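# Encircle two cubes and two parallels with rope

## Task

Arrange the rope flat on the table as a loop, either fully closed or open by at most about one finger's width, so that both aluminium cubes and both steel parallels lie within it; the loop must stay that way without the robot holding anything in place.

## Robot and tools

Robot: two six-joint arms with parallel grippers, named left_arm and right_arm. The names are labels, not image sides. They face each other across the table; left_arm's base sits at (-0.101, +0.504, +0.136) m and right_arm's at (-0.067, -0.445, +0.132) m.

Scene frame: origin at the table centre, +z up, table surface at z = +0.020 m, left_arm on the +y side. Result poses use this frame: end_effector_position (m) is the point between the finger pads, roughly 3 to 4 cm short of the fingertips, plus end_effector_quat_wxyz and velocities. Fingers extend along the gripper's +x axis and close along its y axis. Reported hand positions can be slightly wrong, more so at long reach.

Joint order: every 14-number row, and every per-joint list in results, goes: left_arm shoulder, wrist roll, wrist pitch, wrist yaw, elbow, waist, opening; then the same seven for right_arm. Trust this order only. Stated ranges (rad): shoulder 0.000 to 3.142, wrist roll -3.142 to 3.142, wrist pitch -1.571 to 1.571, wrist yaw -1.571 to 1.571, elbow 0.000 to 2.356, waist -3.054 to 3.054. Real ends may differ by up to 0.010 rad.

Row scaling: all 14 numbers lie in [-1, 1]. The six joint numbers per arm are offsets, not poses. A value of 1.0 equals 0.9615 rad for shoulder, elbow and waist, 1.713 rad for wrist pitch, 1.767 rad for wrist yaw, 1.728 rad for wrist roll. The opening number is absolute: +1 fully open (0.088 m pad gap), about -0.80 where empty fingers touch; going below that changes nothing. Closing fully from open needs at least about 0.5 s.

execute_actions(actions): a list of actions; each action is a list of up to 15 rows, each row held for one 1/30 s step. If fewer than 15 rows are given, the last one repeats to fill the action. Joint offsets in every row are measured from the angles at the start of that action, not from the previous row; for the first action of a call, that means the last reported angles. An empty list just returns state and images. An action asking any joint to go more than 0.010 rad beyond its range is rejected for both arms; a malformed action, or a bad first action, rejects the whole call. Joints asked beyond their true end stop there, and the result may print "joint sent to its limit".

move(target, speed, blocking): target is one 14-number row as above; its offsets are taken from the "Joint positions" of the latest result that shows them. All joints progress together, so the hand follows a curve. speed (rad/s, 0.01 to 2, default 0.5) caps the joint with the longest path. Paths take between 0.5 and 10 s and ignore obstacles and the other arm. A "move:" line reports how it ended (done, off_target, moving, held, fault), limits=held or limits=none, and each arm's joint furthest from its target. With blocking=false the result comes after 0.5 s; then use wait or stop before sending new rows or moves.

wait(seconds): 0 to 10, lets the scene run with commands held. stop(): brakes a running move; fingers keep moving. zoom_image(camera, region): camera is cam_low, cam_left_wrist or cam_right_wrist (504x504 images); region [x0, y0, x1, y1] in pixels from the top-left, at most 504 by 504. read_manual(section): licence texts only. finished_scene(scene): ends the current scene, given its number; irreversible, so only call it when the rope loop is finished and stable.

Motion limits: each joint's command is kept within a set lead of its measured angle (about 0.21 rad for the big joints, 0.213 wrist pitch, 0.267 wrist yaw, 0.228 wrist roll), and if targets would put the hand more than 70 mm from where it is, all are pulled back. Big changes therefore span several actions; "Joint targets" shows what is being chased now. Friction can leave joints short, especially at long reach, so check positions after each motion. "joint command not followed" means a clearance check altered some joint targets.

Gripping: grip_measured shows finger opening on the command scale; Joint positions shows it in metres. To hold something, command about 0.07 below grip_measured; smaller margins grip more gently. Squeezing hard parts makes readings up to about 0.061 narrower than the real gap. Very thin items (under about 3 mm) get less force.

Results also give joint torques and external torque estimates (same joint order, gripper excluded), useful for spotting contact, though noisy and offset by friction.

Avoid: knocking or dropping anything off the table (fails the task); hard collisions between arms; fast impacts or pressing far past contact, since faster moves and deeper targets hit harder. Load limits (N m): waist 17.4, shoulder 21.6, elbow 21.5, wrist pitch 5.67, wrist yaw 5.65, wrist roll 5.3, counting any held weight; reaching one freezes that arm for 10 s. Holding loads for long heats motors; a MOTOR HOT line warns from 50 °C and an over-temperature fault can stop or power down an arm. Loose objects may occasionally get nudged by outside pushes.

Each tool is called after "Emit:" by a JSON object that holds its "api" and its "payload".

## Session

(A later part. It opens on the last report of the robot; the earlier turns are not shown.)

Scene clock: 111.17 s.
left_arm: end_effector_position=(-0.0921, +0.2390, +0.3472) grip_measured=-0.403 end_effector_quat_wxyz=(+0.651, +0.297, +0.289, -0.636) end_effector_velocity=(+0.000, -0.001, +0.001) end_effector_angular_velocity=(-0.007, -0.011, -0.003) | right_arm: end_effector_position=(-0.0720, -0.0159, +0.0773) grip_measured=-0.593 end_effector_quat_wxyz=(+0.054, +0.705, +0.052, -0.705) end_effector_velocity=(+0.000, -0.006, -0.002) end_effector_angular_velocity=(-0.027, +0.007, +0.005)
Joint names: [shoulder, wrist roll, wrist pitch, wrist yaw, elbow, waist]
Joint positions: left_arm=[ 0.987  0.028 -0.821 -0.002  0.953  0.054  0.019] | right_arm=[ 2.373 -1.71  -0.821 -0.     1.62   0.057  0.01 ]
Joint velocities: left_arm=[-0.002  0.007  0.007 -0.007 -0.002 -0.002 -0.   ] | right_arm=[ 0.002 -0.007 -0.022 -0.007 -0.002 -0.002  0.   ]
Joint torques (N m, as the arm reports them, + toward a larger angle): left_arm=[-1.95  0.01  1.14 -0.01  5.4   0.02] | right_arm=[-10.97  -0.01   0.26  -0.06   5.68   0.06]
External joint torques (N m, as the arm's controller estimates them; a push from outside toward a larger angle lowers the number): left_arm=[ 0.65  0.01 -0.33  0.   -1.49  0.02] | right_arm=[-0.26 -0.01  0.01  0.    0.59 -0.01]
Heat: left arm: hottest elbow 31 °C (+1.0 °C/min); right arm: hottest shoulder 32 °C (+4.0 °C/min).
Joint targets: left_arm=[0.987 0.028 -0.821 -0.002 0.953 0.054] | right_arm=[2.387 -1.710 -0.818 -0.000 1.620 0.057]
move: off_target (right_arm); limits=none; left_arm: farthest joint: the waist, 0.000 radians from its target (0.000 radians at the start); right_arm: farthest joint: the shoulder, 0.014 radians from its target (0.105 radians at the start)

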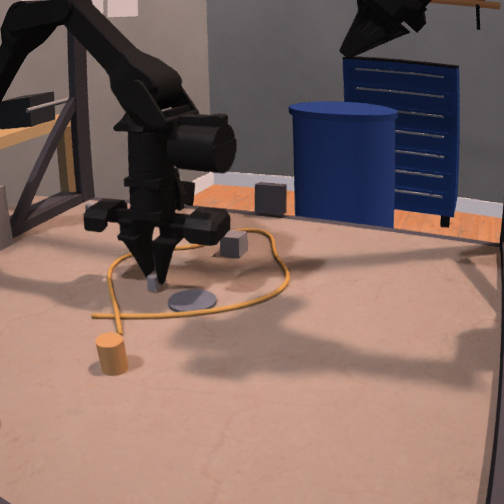

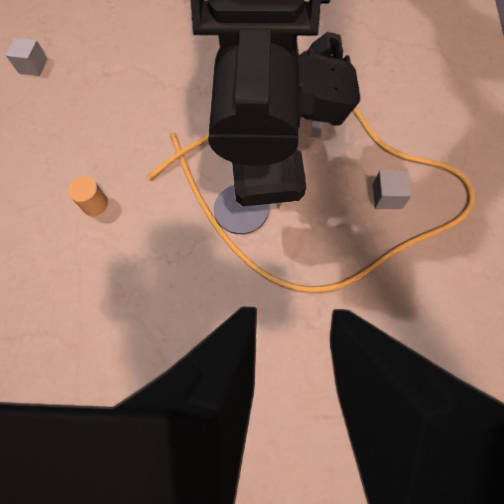

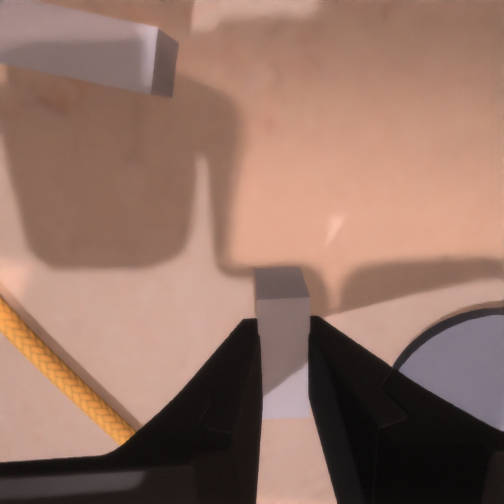

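Emit:
{"api": "execute_actions", "payload": {"actions": [[[0,0,0,0,0,0,-0.4,0.024,0,0.006,0,0,0,-0.68]],[[0,0,0,0,0,0,-0.4,0,0,0,0,0,0,-0.25]]]}}

Emit:
{"api": "move", "payload": {"target": [0,0,0,0,0,0,-0.4,-0.18,0,-0.08,0,0,0,-0.25], "speed": 0.35}}

Emit:
{"api": "move", "payload": {"target": [0,0,0,0,0,0,-0.4,0,-0.285,0,0,0,-0.872,0.6], "speed": 0.9}}

Scene clock: 117.87 s.
left_arm: end_effector_position=(-0.0921, +0.2390, +0.3472) grip_measured=-0.403 end_effector_quat_wxyz=(+0.651, +0.297, +0.289, -0.636) end_effector_velocity=(+0.002, +0.004, -0.004) end_effector_angular_velocity=(+0.022, -0.010, +0.002) | right_arm: end_effector_position=(-0.0720, -0.0153, +0.0742) grip_measured=-0.257 end_effector_quat_wxyz=(+0.054, +0.705, +0.053, -0.705) end_effector_velocity=(-0.000, -0.001, -0.001) end_effector_angular_velocity=(+0.002, +0.007, +0.005)
Joint names: [shoulder, wrist roll, wrist pitch, wrist yaw, elbow, waist]
Joint positions: left_arm=[ 0.987  0.028 -0.821 -0.002  0.953  0.054  0.019] | right_arm=[ 2.381 -1.71  -0.812 -0.     1.62   0.057  0.026]
Joint velocities: left_arm=[-0.002  0.007 -0.022 -0.007 -0.002  0.002 -0.   ] | right_arm=[-0.002 -0.007  0.007 -0.007 -0.007 -0.002  0.002]
Joint torques (N m, as the arm reports them, + toward a larger angle): left_arm=[-1.96  0.01  1.14 -0.01  5.39  0.03] | right_arm=[-12.64  -0.02   0.1   -0.06   5.69   0.07]
External joint torques (N m, as the arm's controller estimates them; a push from outside toward a larger angle lowers the number): left_arm=[ 0.62  0.01 -0.29  0.   -1.38  0.02] | right_arm=[-1.88 -0.02 -0.16  0.    0.59  0.  ]
External joint torques at the end of the 1st action: left_arm=[ 0.63  0.   -0.3   0.   -1.41  0.04] | right_arm=[ 0.05 -0.02 -0.01 -0.01  0.62  0.12]
Heat: left arm: hottest elbow 31 °C (-2.0 °C/min); right arm: hottest shoulder 33 °C (+5.0 °C/min).
Joint targets: left_arm=[0.987 0.028 -0.821 -0.002 0.953 0.054] | right_arm=[2.381 -1.710 -0.812 -0.000 1.620 0.057]

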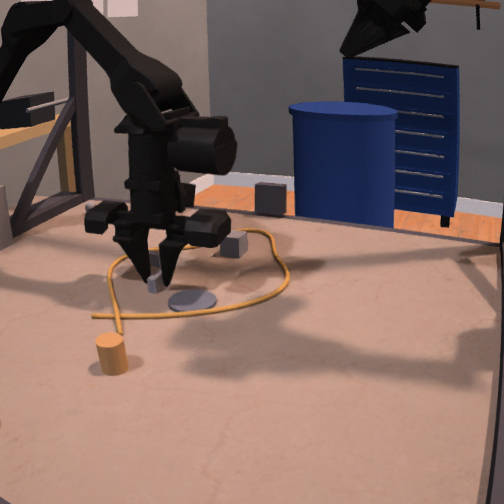

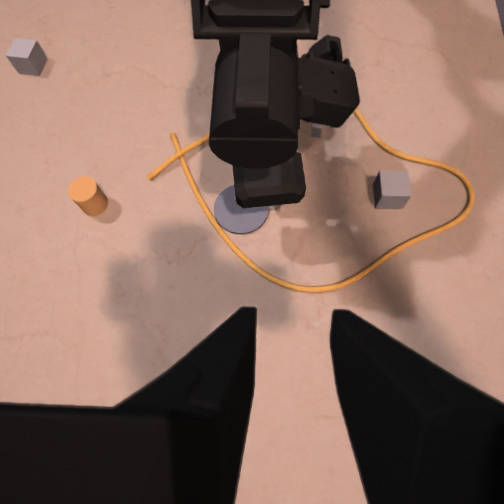

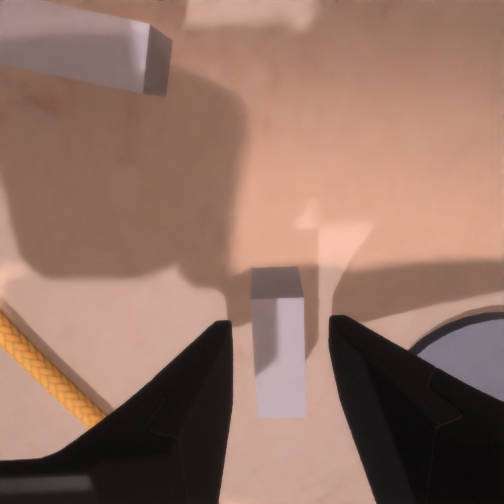

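Scene clock: 118.90 s.
left_arm: end_effector_position=(-0.0921, +0.2390, +0.3472) grip_measured=-0.403 end_effector_quat_wxyz=(+0.651, +0.297, +0.289, -0.636) end_effector_velocity=(-0.003, +0.002, -0.000) end_effector_angular_velocity=(+0.002, +0.010, -0.007) | right_arm: end_effector_position=(-0.0719, -0.0234, +0.1411) grip_measured=-0.253 end_effector_quat_wxyz=(+0.043, +0.706, +0.064, -0.705) end_effector_velocity=(+0.002, -0.002, +0.002) end_effector_angular_velocity=(-0.002, -0.008, +0.005)
Joint names: [shoulder, wrist roll, wrist pitch, wrist yaw, elbow, waist]
Joint positions: left_arm=[ 0.987  0.028 -0.821 -0.002  0.953  0.054  0.019] | right_arm=[ 2.215 -1.71  -0.946 -0.     1.62   0.057  0.027]
Joint velocities: left_arm=[-0.007 -0.007 -0.007  0.007 -0.002 -0.007 -0.   ] | right_arm=[-0.007 -0.007 -0.007  0.007 -0.002 -0.002 -0.   ]
Joint torques (N m, as the arm reports them, + toward a larger angle): left_arm=[-1.95  0.01  1.14  0.    5.4   0.03] | right_arm=[-13.1   -0.01  -0.01  -0.06   6.22   0.05]
External joint torques (N m, as the arm's controller estimates them; a push from outside toward a larger angle lowers the number): left_arm=[ 0.67  0.01 -0.31  0.   -1.45  0.06] | right_arm=[-2.75 -0.02 -0.34  0.    0.62  0.06]
Heat: left arm: hottest elbow 31 °C (-2.0 °C/min); right arm: hottest shoulder 33 °C (+5.0 °C/min).
Joint targets: left_arm=[0.987 0.028 -0.821 -0.002 0.953 0.054] | right_arm=[2.207 -1.710 -0.949 -0.000 1.620 0.057]
move: done; limits=none; left_arm: farthest joint: the waist, 0.000 radians from its target (0.000 radians at the start); right_arm: farthest joint: the shoulder, 0.007 radians from its target (0.173 radians at the start)

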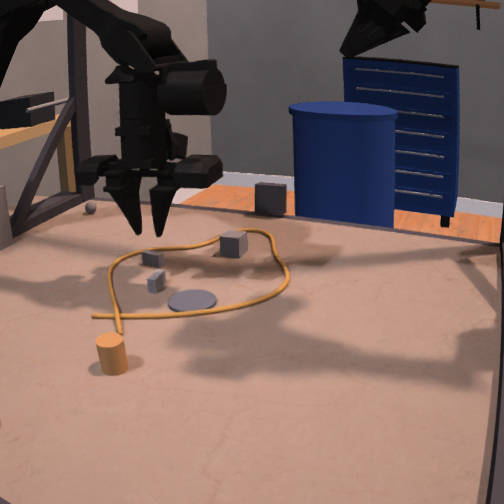

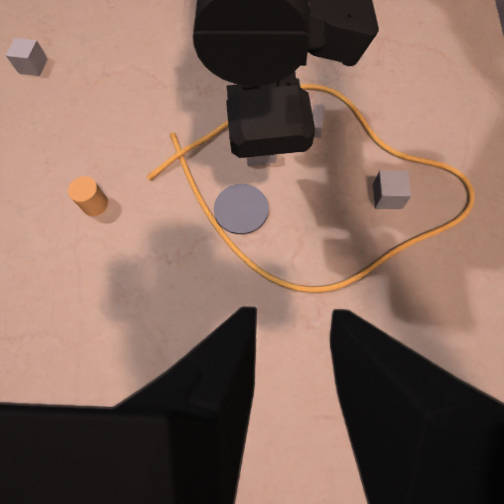

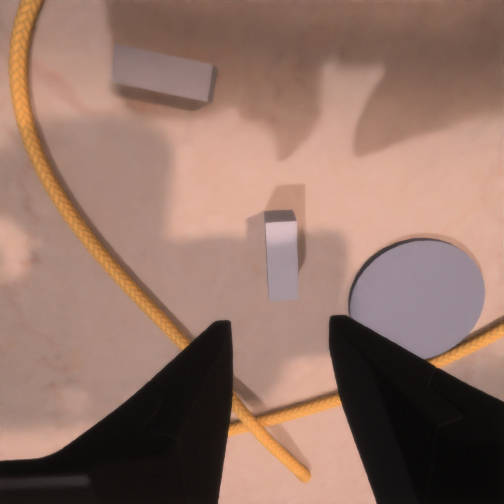

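Scene clock: 120.53 s.
left_arm: end_effector_position=(-0.0921, +0.2390, +0.3472) grip_measured=-0.403 end_effector_quat_wxyz=(+0.651, +0.297, +0.289, -0.636) end_effector_velocity=(-0.001, +0.007, -0.006) end_effector_angular_velocity=(+0.037, +0.001, +0.003) | right_arm: end_effector_position=(+0.2429, -0.1594, +0.1411) grip_measured=+0.597 end_effector_quat_wxyz=(+0.078, -0.710, +0.062, +0.697) end_effector_velocity=(-0.001, -0.001, +0.002) end_effector_angular_velocity=(+0.004, +0.007, +0.005)
Joint names: [shoulder, wrist roll, wrist pitch, wrist yaw, elbow, waist]
Joint positions: left_arm=[ 0.987  0.028 -0.821 -0.002  0.953  0.054  0.019] | right_arm=[ 2.215 -2.199 -0.947 -0.     1.62  -0.781  0.068]
Joint velocities: left_arm=[-0.002 -0.007 -0.037 -0.007 -0.002 -0.007 -0.   ] | right_arm=[-0.007 -0.007 -0.007 -0.007 -0.002 -0.002 -0.   ]
Joint torques (N m, as the arm reports them, + toward a larger angle): left_arm=[-1.94  0.01  1.14 -0.01  5.39  0.02] | right_arm=[-12.1   -0.12   0.14  -0.05   6.2    0.06]
External joint torques (N m, as the arm's controller estimates them; a push from outside toward a larger angle lowers the number): left_arm=[ 0.6   0.01 -0.28  0.   -1.37  0.03] | right_arm=[-1.82 -0.12 -0.14 -0.01  0.65  0.06]
Heat: left arm: hottest elbow 32 °C (-1.0 °C/min); right arm: hottest shoulder 33 °C (+5.1 °C/min).
Joint targets: left_arm=[0.987 0.028 -0.821 -0.002 0.953 0.054] | right_arm=[2.215 -2.202 -0.947 -0.001 1.620 -0.781]
move: done; limits=none; left_arm: farthest joint: the waist, 0.000 radians from its target (0.000 radians at the start); right_arm: farthest joint: the wrist roll, 0.003 radians from its target (0.493 radians at the start)

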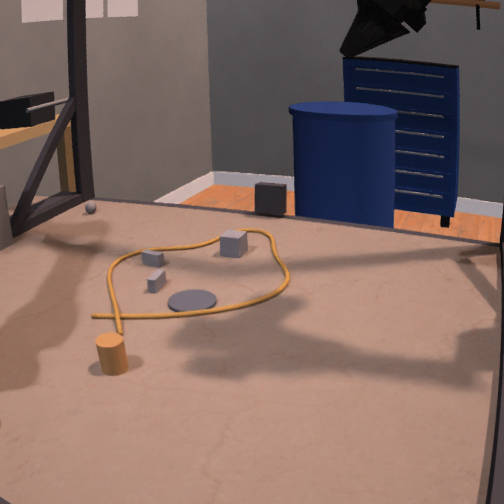

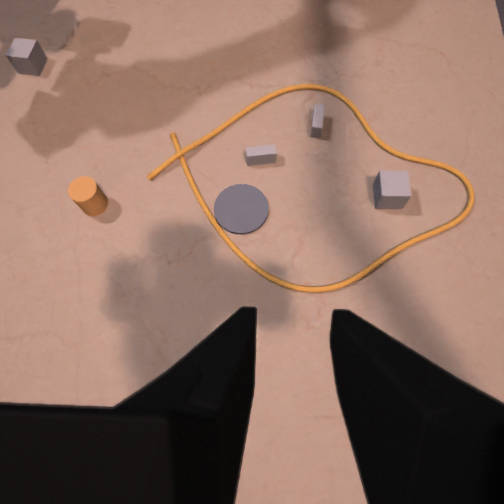

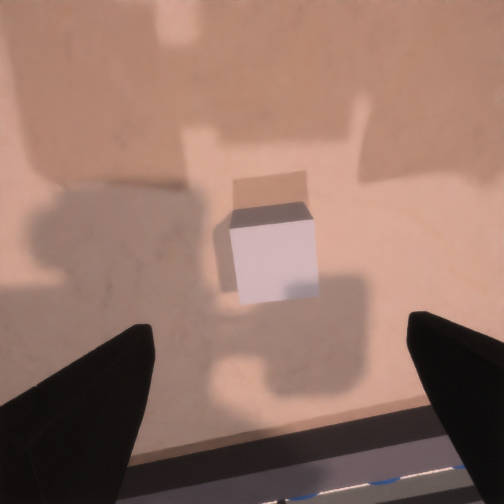

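Emit:
{"api": "move", "payload": {"target": [0,0,0,0,0,0,-0.4,0.164,-0.03,0.085,0,-0.043,0.01,0.6], "speed": 0.25}}

Emit:
{"api": "execute_actions", "payload": {"actions": [[[0,0,0,0,0,0,-0.4,0,0,0,0,0,0,-0.3]]]}}

Emit:
{"api": "move", "payload": {"target": [0,0,0,0,0,0,-0.4,-0.17,0,-0.09,0,0,0,-0.3], "speed": 0.35}}

Scene clock: 123.87 s.
left_arm: end_effector_position=(-0.0921, +0.2390, +0.3472) grip_measured=-0.403 end_effector_quat_wxyz=(+0.651, +0.297, +0.289, -0.636) end_effector_velocity=(+0.000, +0.002, -0.001) end_effector_angular_velocity=(+0.008, -0.010, -0.003) | right_arm: end_effector_position=(+0.2431, -0.1552, +0.0768) grip_measured=+0.597 end_effector_quat_wxyz=(+0.050, -0.705, +0.050, +0.706) end_effector_velocity=(+0.001, -0.002, -0.000) end_effector_angular_velocity=(+0.000, +0.010, +0.015)
Joint names: [shoulder, wrist roll, wrist pitch, wrist yaw, elbow, waist]
Joint positions: left_arm=[ 0.987  0.028 -0.821 -0.002  0.953  0.054  0.019] | right_arm=[ 2.358 -2.249 -0.804 -0.     1.589 -0.774  0.068]
Joint velocities: left_arm=[-0.002  0.007 -0.007 -0.007 -0.002 -0.002  0.   ] | right_arm=[ 0.002 -0.022 -0.007 -0.007  0.002 -0.007 -0.   ]
Joint torques (N m, as the arm reports them, + toward a larger angle): left_arm=[-1.94  0.01  1.14  0.    5.4   0.02] | right_arm=[-10.62  -0.12   0.28  -0.04   4.12   0.32]
External joint torques (N m, as the arm's controller estimates them; a push from outside toward a larger angle lowers the number): left_arm=[ 0.64  0.01 -0.31  0.01 -1.43  0.02] | right_arm=[ 0.03 -0.12  0.04 -0.01 -1.    0.39]
Heat: left arm: hottest elbow 32 °C (-2.0 °C/min); right arm: hottest shoulder 33 °C (+5.0 °C/min).
Joint targets: left_arm=[0.987 0.028 -0.821 -0.002 0.953 0.054] | right_arm=[2.373 -2.251 -0.801 -0.000 1.579 -0.771]
move: off_target (right_arm); limits=none; left_arm: farthest joint: the waist, 0.000 radians from its target (0.000 radians at the start); right_arm: farthest joint: the shoulder, 0.015 radians from its target (0.158 radians at the start)

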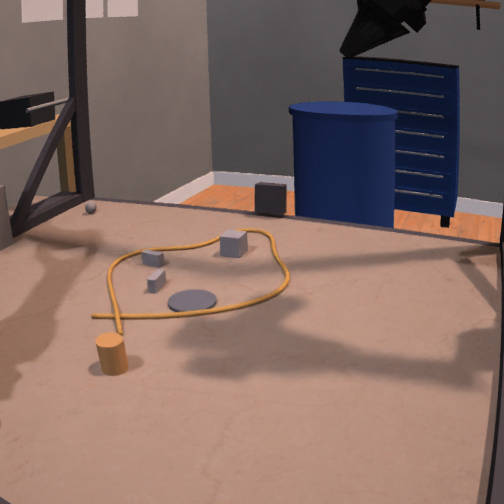

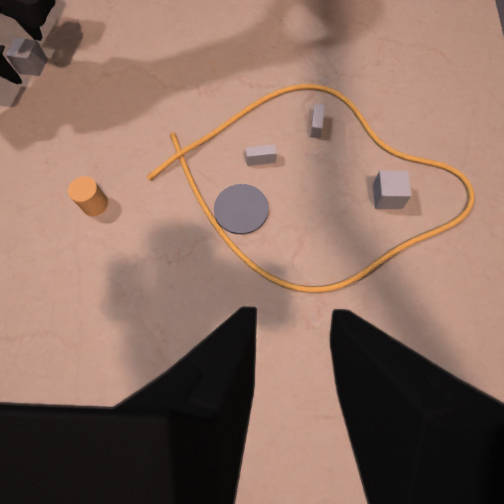

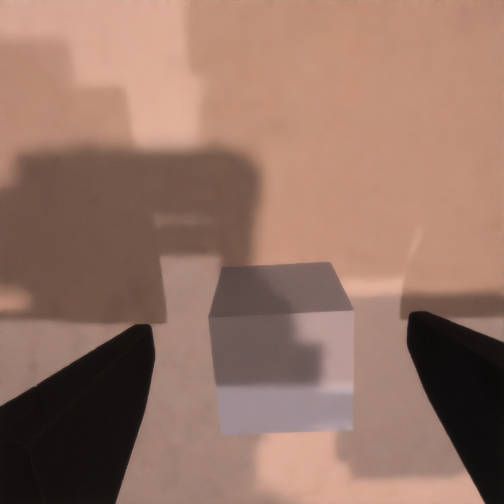

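Scene clock: 124.37 s.
left_arm: end_effector_position=(-0.0921, +0.2390, +0.3472) grip_measured=-0.403 end_effector_quat_wxyz=(+0.651, +0.297, +0.289, -0.636) end_effector_velocity=(+0.000, +0.002, -0.001) end_effector_angular_velocity=(+0.008, -0.010, -0.003) | right_arm: end_effector_position=(+0.2431, -0.1552, +0.0768) grip_measured=-0.218 end_effector_quat_wxyz=(+0.050, -0.705, +0.050, +0.706) end_effector_velocity=(-0.002, -0.001, +0.000) end_effector_angular_velocity=(+0.000, +0.010, +0.005)
Joint names: [shoulder, wrist roll, wrist pitch, wrist yaw, elbow, waist]
Joint positions: left_arm=[ 0.987  0.028 -0.821 -0.002  0.953  0.054  0.019] | right_arm=[ 2.358 -2.249 -0.804 -0.     1.589 -0.774  0.028]
Joint velocities: left_arm=[-0.002  0.007 -0.007 -0.007 -0.002 -0.002 -0.   ] | right_arm=[-0.002 -0.007 -0.007 -0.007 -0.002 -0.002 -0.   ]
Joint torques (N m, as the arm reports them, + toward a larger angle): left_arm=[-1.95  0.01  1.14 -0.01  5.41  0.03] | right_arm=[-12.39  -0.01   0.08  -0.04   5.61   0.03]
External joint torques (N m, as the arm's controller estimates them; a push from outside toward a larger angle lowers the number): left_arm=[ 0.61  0.01 -0.31  0.   -1.41  0.03] | right_arm=[-1.79 -0.01 -0.13  0.    0.58  0.03]
Heat: left arm: hottest elbow 32 °C (-1.0 °C/min); right arm: hottest shoulder 33 °C (+5.1 °C/min).
Joint targets: left_arm=[0.987 0.028 -0.821 -0.002 0.953 0.054] | right_arm=[2.358 -2.249 -0.804 -0.000 1.589 -0.774]

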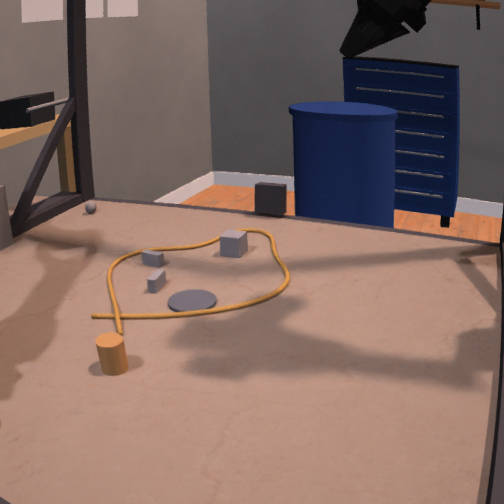

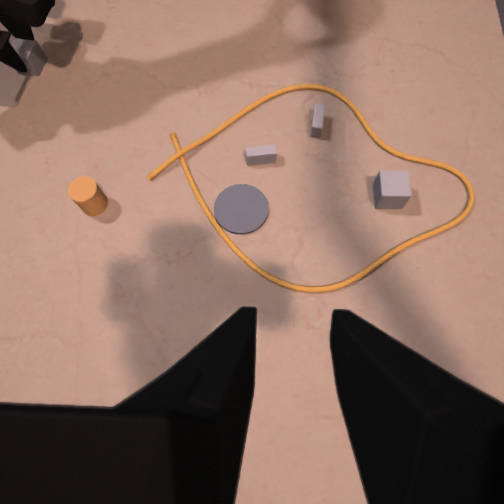

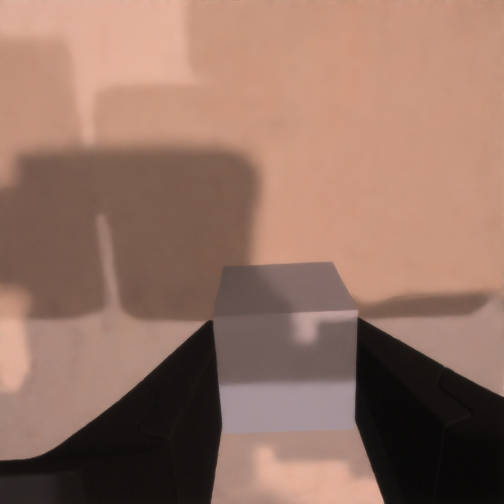

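Scene clock: 125.40 s.
left_arm: end_effector_position=(-0.0921, +0.2390, +0.3472) grip_measured=-0.403 end_effector_quat_wxyz=(+0.651, +0.297, +0.289, -0.636) end_effector_velocity=(+0.000, +0.002, -0.001) end_effector_angular_velocity=(+0.007, -0.000, +0.008) | right_arm: end_effector_position=(+0.2334, -0.1643, +0.1378) grip_measured=-0.218 end_effector_quat_wxyz=(+0.050, -0.705, +0.050, +0.705) end_effector_velocity=(+0.000, -0.003, +0.002) end_effector_angular_velocity=(-0.007, -0.003, +0.005)
Joint names: [shoulder, wrist roll, wrist pitch, wrist yaw, elbow, waist]
Joint positions: left_arm=[ 0.987  0.028 -0.821 -0.002  0.953  0.054  0.019] | right_arm=[ 2.205 -2.249 -0.955 -0.     1.589 -0.774  0.028]
Joint velocities: left_arm=[-0.002 -0.007 -0.007 -0.007 -0.002 -0.002 -0.   ] | right_arm=[-0.007 -0.007 -0.007  0.007 -0.002 -0.002 -0.   ]
Joint torques (N m, as the arm reports them, + toward a larger angle): left_arm=[-1.94  0.01  1.14 -0.01  5.4   0.03] | right_arm=[-13.09  -0.01  -0.11  -0.04   6.17   0.06]
External joint torques (N m, as the arm's controller estimates them; a push from outside toward a larger angle lowers the number): left_arm=[ 0.64  0.01 -0.32  0.   -1.46  0.02] | right_arm=[-3.05 -0.01 -0.35  0.    0.79  0.07]
Heat: left arm: hottest elbow 32 °C (-1.0 °C/min); right arm: hottest shoulder 34 °C (+6.1 °C/min).
Joint targets: left_arm=[0.987 0.028 -0.821 -0.002 0.953 0.054] | right_arm=[2.194 -2.249 -0.958 -0.000 1.589 -0.774]
move: done; limits=none; left_arm: farthest joint: the waist, 0.000 radians from its target (0.000 radians at the start); right_arm: farthest joint: the shoulder, 0.010 radians from its target (0.163 radians at the start)

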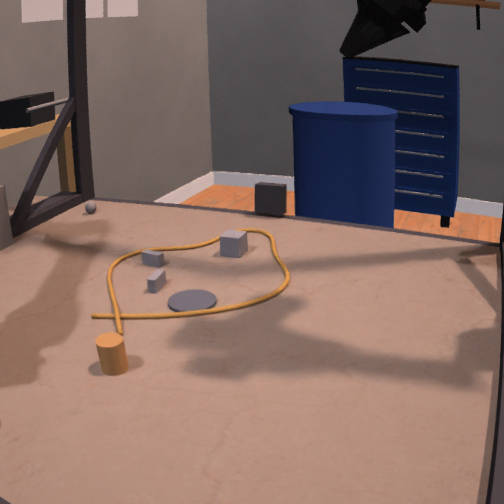

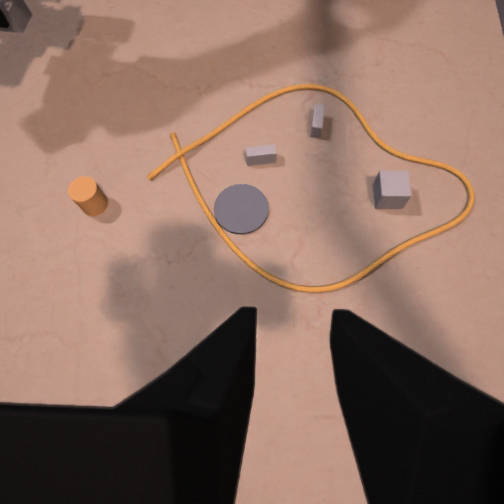

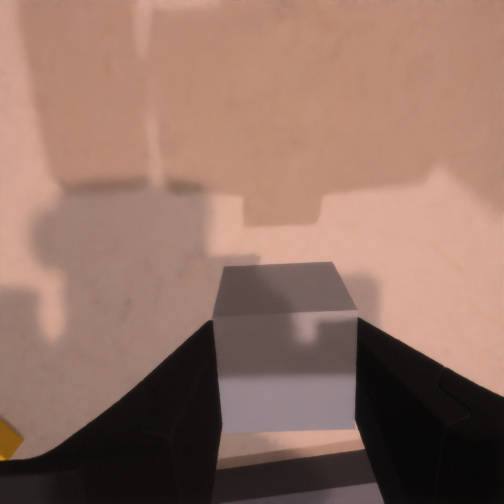

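Target q1 2.512, q2 2.101, q3 −1.16, waist 0.185.

Emit:
{"api": "move", "payload": {"target": [-0.2,0,0,0,0,0,-0.4,0.336,0.43,-0.121,0,0.545,1,-0.3], "speed": 0.7}}

Emit:
{"api": "move", "payload": {"target": [0,0,0,0,0,0,-0.4,0.122,0,0.06,0,0,0,-0.3], "speed": 0.15}}

Scene clock: 129.97 s.
left_arm: end_effector_position=(-0.0929, +0.2635, +0.3911) grip_measured=-0.403 end_effector_quat_wxyz=(+0.677, +0.237, +0.226, -0.659) end_effector_velocity=(+0.003, +0.004, -0.006) end_effector_angular_velocity=(+0.027, -0.007, +0.019) | right_arm: end_effector_position=(-0.1352, +0.0323, +0.1303) grip_measured=-0.218 end_effector_quat_wxyz=(+0.028, +0.706, +0.028, -0.707) end_effector_velocity=(-0.000, +0.001, +0.001) end_effector_angular_velocity=(+0.006, +0.008, +0.005)
Joint names: [shoulder, wrist roll, wrist pitch, wrist yaw, elbow, waist]
Joint positions: left_arm=[ 0.799  0.028 -0.821 -0.002  0.953  0.054  0.019] | right_arm=[ 2.512 -1.508 -1.16  -0.001  2.101  0.187  0.028]
Joint velocities: left_arm=[-0.002 -0.007 -0.022 -0.022 -0.007 -0.002 -0.   ] | right_arm=[-0.002 -0.007  0.007 -0.007 -0.002 -0.002  0.   ]
Joint torques (N m, as the arm reports them, + toward a larger angle): left_arm=[-1.16  0.01  1.31 -0.01  5.29  0.03] | right_arm=[-12.35   0.09  -0.07  -0.04   8.2    0.01]
External joint torques (N m, as the arm's controller estimates them; a push from outside toward a larger angle lowers the number): left_arm=[ 0.14  0.01 -0.3   0.01 -1.35  0.02] | right_arm=[-0.25  0.09 -0.34  0.02  2.44 -0.07]
Heat: left arm: hottest elbow 32 °C (+0.0 °C/min); right arm: hottest shoulder 34 °C (+6.0 °C/min).
Joint targets: left_arm=[0.795 0.028 -0.821 -0.002 0.953 0.054] | right_arm=[2.528 -1.506 -1.163 -0.000 2.113 0.187]
move: off_target (right_arm); limits=none; left_arm: farthest joint: the shoulder, 0.004 radians from its target (0.193 radians at the start); right_arm: farthest joint: the shoulder, 0.016 radians from its target (0.323 radians at the start)

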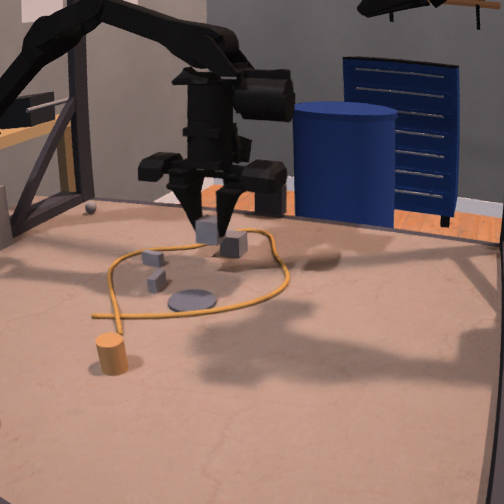

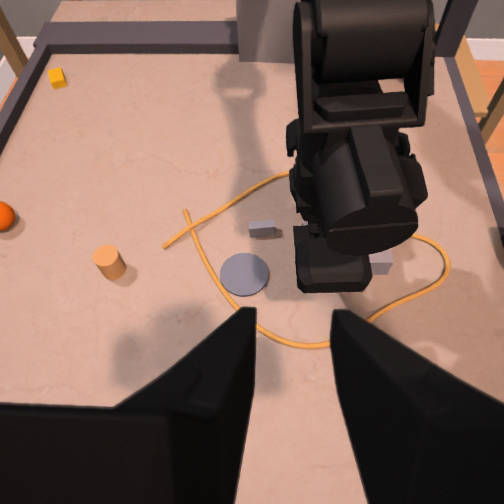

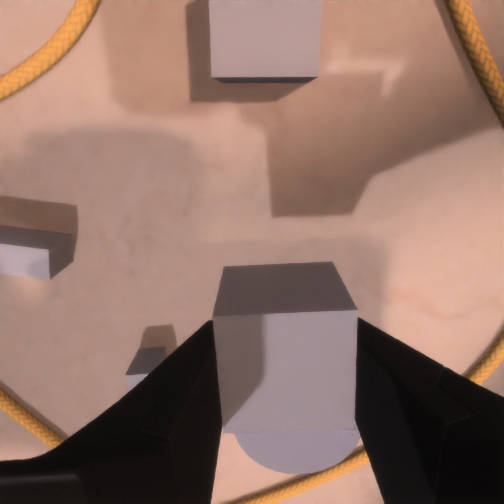

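Scene clock: 131.23 s.
left_arm: end_effector_position=(-0.0929, +0.2635, +0.3911) grip_measured=-0.403 end_effector_quat_wxyz=(+0.677, +0.237, +0.226, -0.659) end_effector_velocity=(+0.001, -0.001, -0.002) end_effector_angular_velocity=(+0.002, +0.001, +0.008) | right_arm: end_effector_position=(-0.1364, +0.0410, +0.0826) grip_measured=-0.218 end_effector_quat_wxyz=(+0.028, +0.706, +0.028, -0.707) end_effector_velocity=(+0.000, -0.002, +0.001) end_effector_angular_velocity=(-0.008, +0.006, -0.010)
Joint names: [shoulder, wrist roll, wrist pitch, wrist yaw, elbow, waist]
Joint positions: left_arm=[ 0.799  0.028 -0.821 -0.002  0.953  0.054  0.019] | right_arm=[ 2.614 -1.508 -1.059 -0.001  2.101  0.187  0.028]
Joint velocities: left_arm=[ 0.002 -0.007  0.007 -0.007 -0.007 -0.002 -0.   ] | right_arm=[-0.002  0.007 -0.007 -0.007 -0.002 -0.002 -0.   ]
Joint torques (N m, as the arm reports them, + toward a larger angle): left_arm=[-0.68  0.01  1.3  -0.01  5.27  0.01] | right_arm=[-12.8   -0.02   0.25  -0.06   6.32   0.06]
External joint torques (N m, as the arm's controller estimates them; a push from outside toward a larger angle lowers the number): left_arm=[ 0.57  0.01 -0.32  0.   -1.37  0.02] | right_arm=[-0.31 -0.02 -0.02  0.    0.65  0.06]
Heat: left arm: hottest elbow 32 °C (+0.0 °C/min); right arm: hottest shoulder 34 °C (+6.0 °C/min).
Joint targets: left_arm=[0.799 0.028 -0.821 -0.002 0.953 0.054] | right_arm=[2.629 -1.509 -1.057 -0.001 2.101 0.187]
move: off_target (right_arm); limits=none; left_arm: farthest joint: the waist, 0.000 radians from its target (0.000 radians at the start); right_arm: farthest joint: the shoulder, 0.015 radians from its target (0.118 radians at the start)

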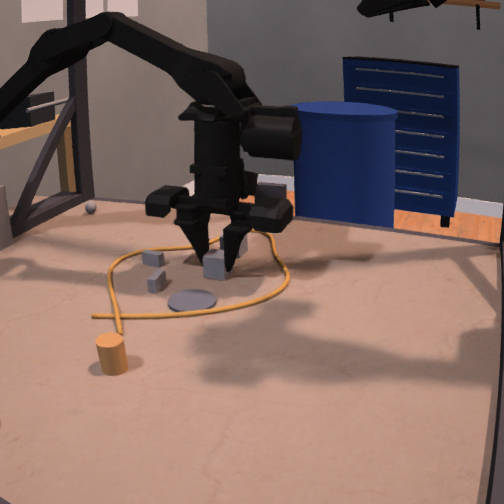

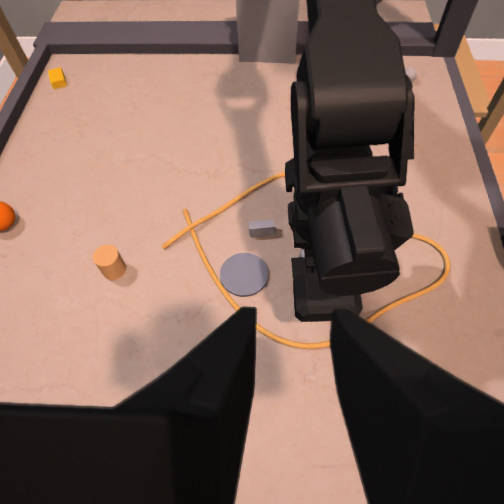

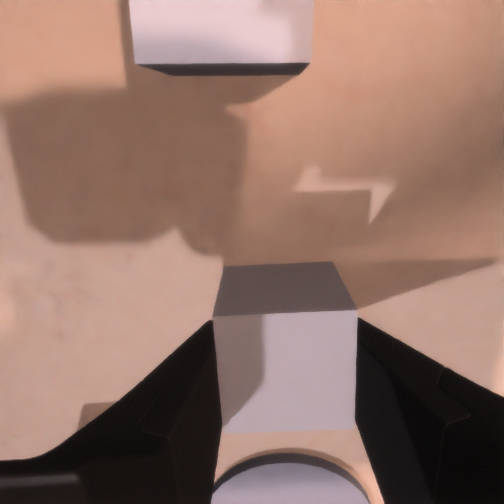

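Emit:
{"api": "execute_actions", "payload": {"actions": [[[0,0,0,0,0,0,-0.4,0.02,0,0,0,0,0,-0.3],[0,0,0,0,0,0,-0.4,0.02,0,0,0,0,0,-0.3],[0,0,0,0,0,0,-0.4,0.02,0,0,0,0,0,-0.3],[0,0,0,0,0,0,-0.4,0.02,0,0,0,0,0,0.3]]]}}

Emit:
{"api": "move", "payload": {"target": [0,0,0,0,0,0,-0.4,-0.2,0,-0.09,0,0,0,0.3], "speed": 0.35}}

Scene clock: 134.90 s.
left_arm: end_effector_position=(-0.0929, +0.2635, +0.3911) grip_measured=-0.403 end_effector_quat_wxyz=(+0.677, +0.237, +0.226, -0.659) end_effector_velocity=(+0.001, -0.001, -0.002) end_effector_angular_velocity=(+0.002, +0.001, +0.008) | right_arm: end_effector_position=(-0.1364, +0.0408, +0.0821) grip_measured=+0.281 end_effector_quat_wxyz=(+0.029, +0.706, +0.027, -0.707) end_effector_velocity=(+0.000, -0.003, +0.002) end_effector_angular_velocity=(-0.008, +0.006, +0.005)
Joint names: [shoulder, wrist roll, wrist pitch, wrist yaw, elbow, waist]
Joint positions: left_arm=[ 0.799  0.028 -0.821 -0.002  0.953  0.054  0.019] | right_arm=[ 2.615 -1.508 -1.059 -0.001  2.101  0.187  0.053]
Joint velocities: left_arm=[ 0.002 -0.007  0.007 -0.007 -0.007 -0.002 -0.   ] | right_arm=[-0.007 -0.007 -0.007 -0.007 -0.007 -0.002  0.007]
Joint torques (N m, as the arm reports them, + toward a larger angle): left_arm=[-0.69  0.02  1.31  0.    5.28  0.03] | right_arm=[-12.44  -0.01   0.1   -0.06   6.32   0.05]
External joint torques (N m, as the arm's controller estimates them; a push from outside toward a larger angle lowers the number): left_arm=[ 0.58  0.01 -0.33  0.   -1.39  0.03] | right_arm=[ 0.03 -0.02 -0.18  0.    0.66  0.05]
Heat: left arm: hottest elbow 32 °C (+0.0 °C/min); right arm: hottest shoulder 35 °C (+7.0 °C/min).
Joint targets: left_arm=[0.799 0.028 -0.821 -0.002 0.953 0.054] | right_arm=[2.634 -1.508 -1.059 -0.001 2.101 0.187]

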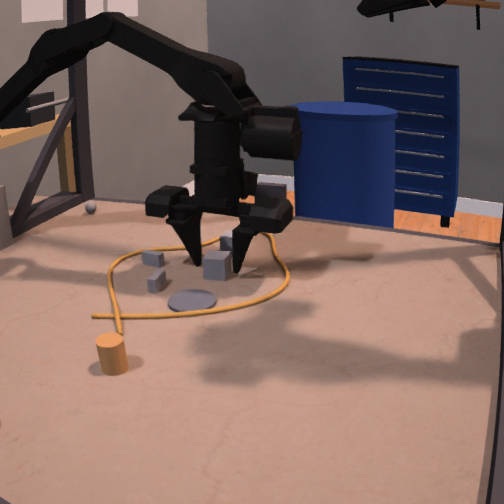

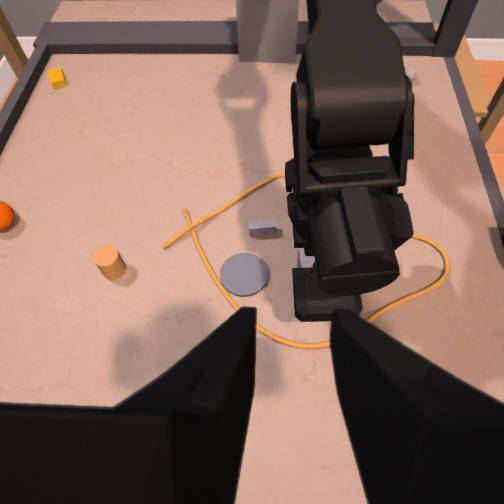

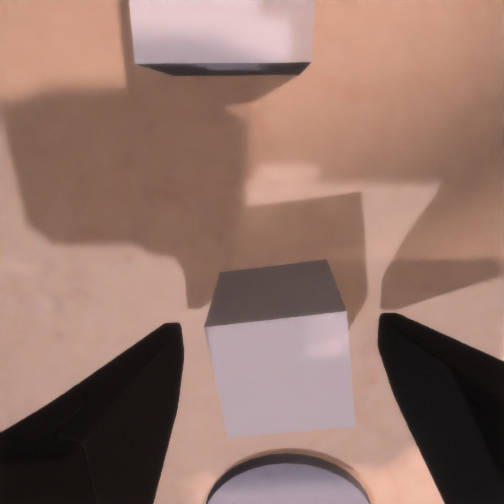

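Scene clock: 136.00 s.
left_arm: end_effector_position=(-0.0929, +0.2635, +0.3911) grip_measured=-0.403 end_effector_quat_wxyz=(+0.677, +0.237, +0.226, -0.659) end_effector_velocity=(-0.003, +0.001, -0.002) end_effector_angular_velocity=(+0.007, +0.011, -0.009) | right_arm: end_effector_position=(-0.1346, +0.0285, +0.1681) grip_measured=+0.297 end_effector_quat_wxyz=(+0.017, +0.705, +0.039, -0.708) end_effector_velocity=(+0.000, -0.002, +0.000) end_effector_angular_velocity=(-0.008, +0.006, +0.020)
Joint names: [shoulder, wrist roll, wrist pitch, wrist yaw, elbow, waist]
Joint positions: left_arm=[ 0.799  0.028 -0.821 -0.002  0.953  0.054  0.019] | right_arm=[ 2.429 -1.508 -1.21  -0.001  2.101  0.187  0.054]
Joint velocities: left_arm=[-0.002 -0.007 -0.007  0.007 -0.002 -0.007  0.   ] | right_arm=[-0.002 -0.022 -0.007 -0.007 -0.002 -0.002 -0.   ]
Joint torques (N m, as the arm reports them, + toward a larger angle): left_arm=[-0.68  0.01  1.31 -0.01  5.27  0.02] | right_arm=[-14.91  -0.01  -0.02  -0.06   6.62   0.07]
External joint torques (N m, as the arm's controller estimates them; a push from outside toward a larger angle lowers the number): left_arm=[ 0.68  0.01 -0.34 -0.01 -1.47  0.04] | right_arm=[-3.03 -0.01 -0.34  0.    0.74  0.06]
Heat: left arm: hottest elbow 32 °C (+0.0 °C/min); right arm: hottest shoulder 35 °C (+7.0 °C/min).
Joint targets: left_arm=[0.799 0.028 -0.821 -0.002 0.953 0.054] | right_arm=[2.423 -1.508 -1.213 -0.001 2.101 0.187]
move: done; limits=none; left_arm: farthest joint: the waist, 0.000 radians from its target (0.000 radians at the start); right_arm: farthest joint: the shoulder, 0.007 radians from its target (0.192 radians at the start)

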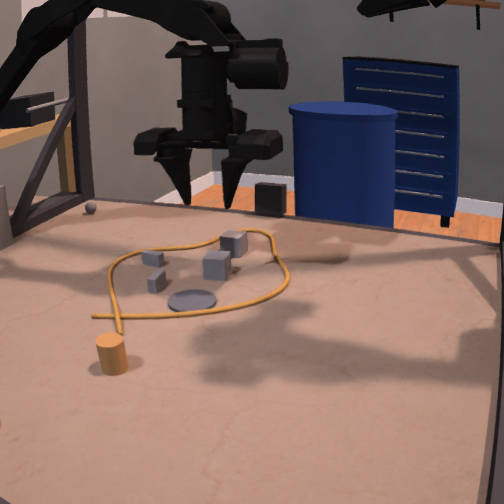

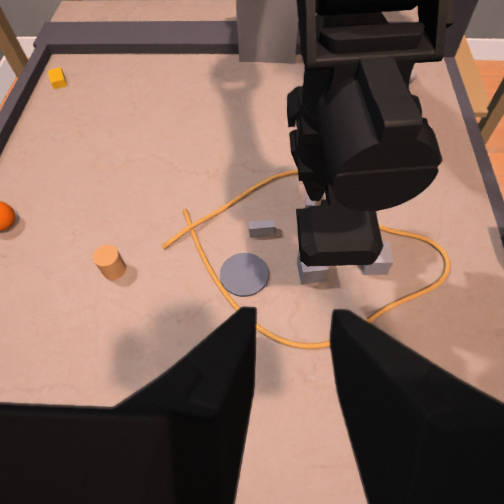

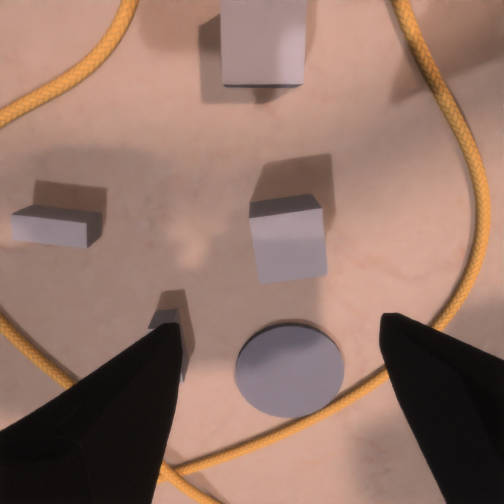

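Emit:
{"api": "finished_scene", "payload": {"scene": 1}}

The scene is finished: the task was done.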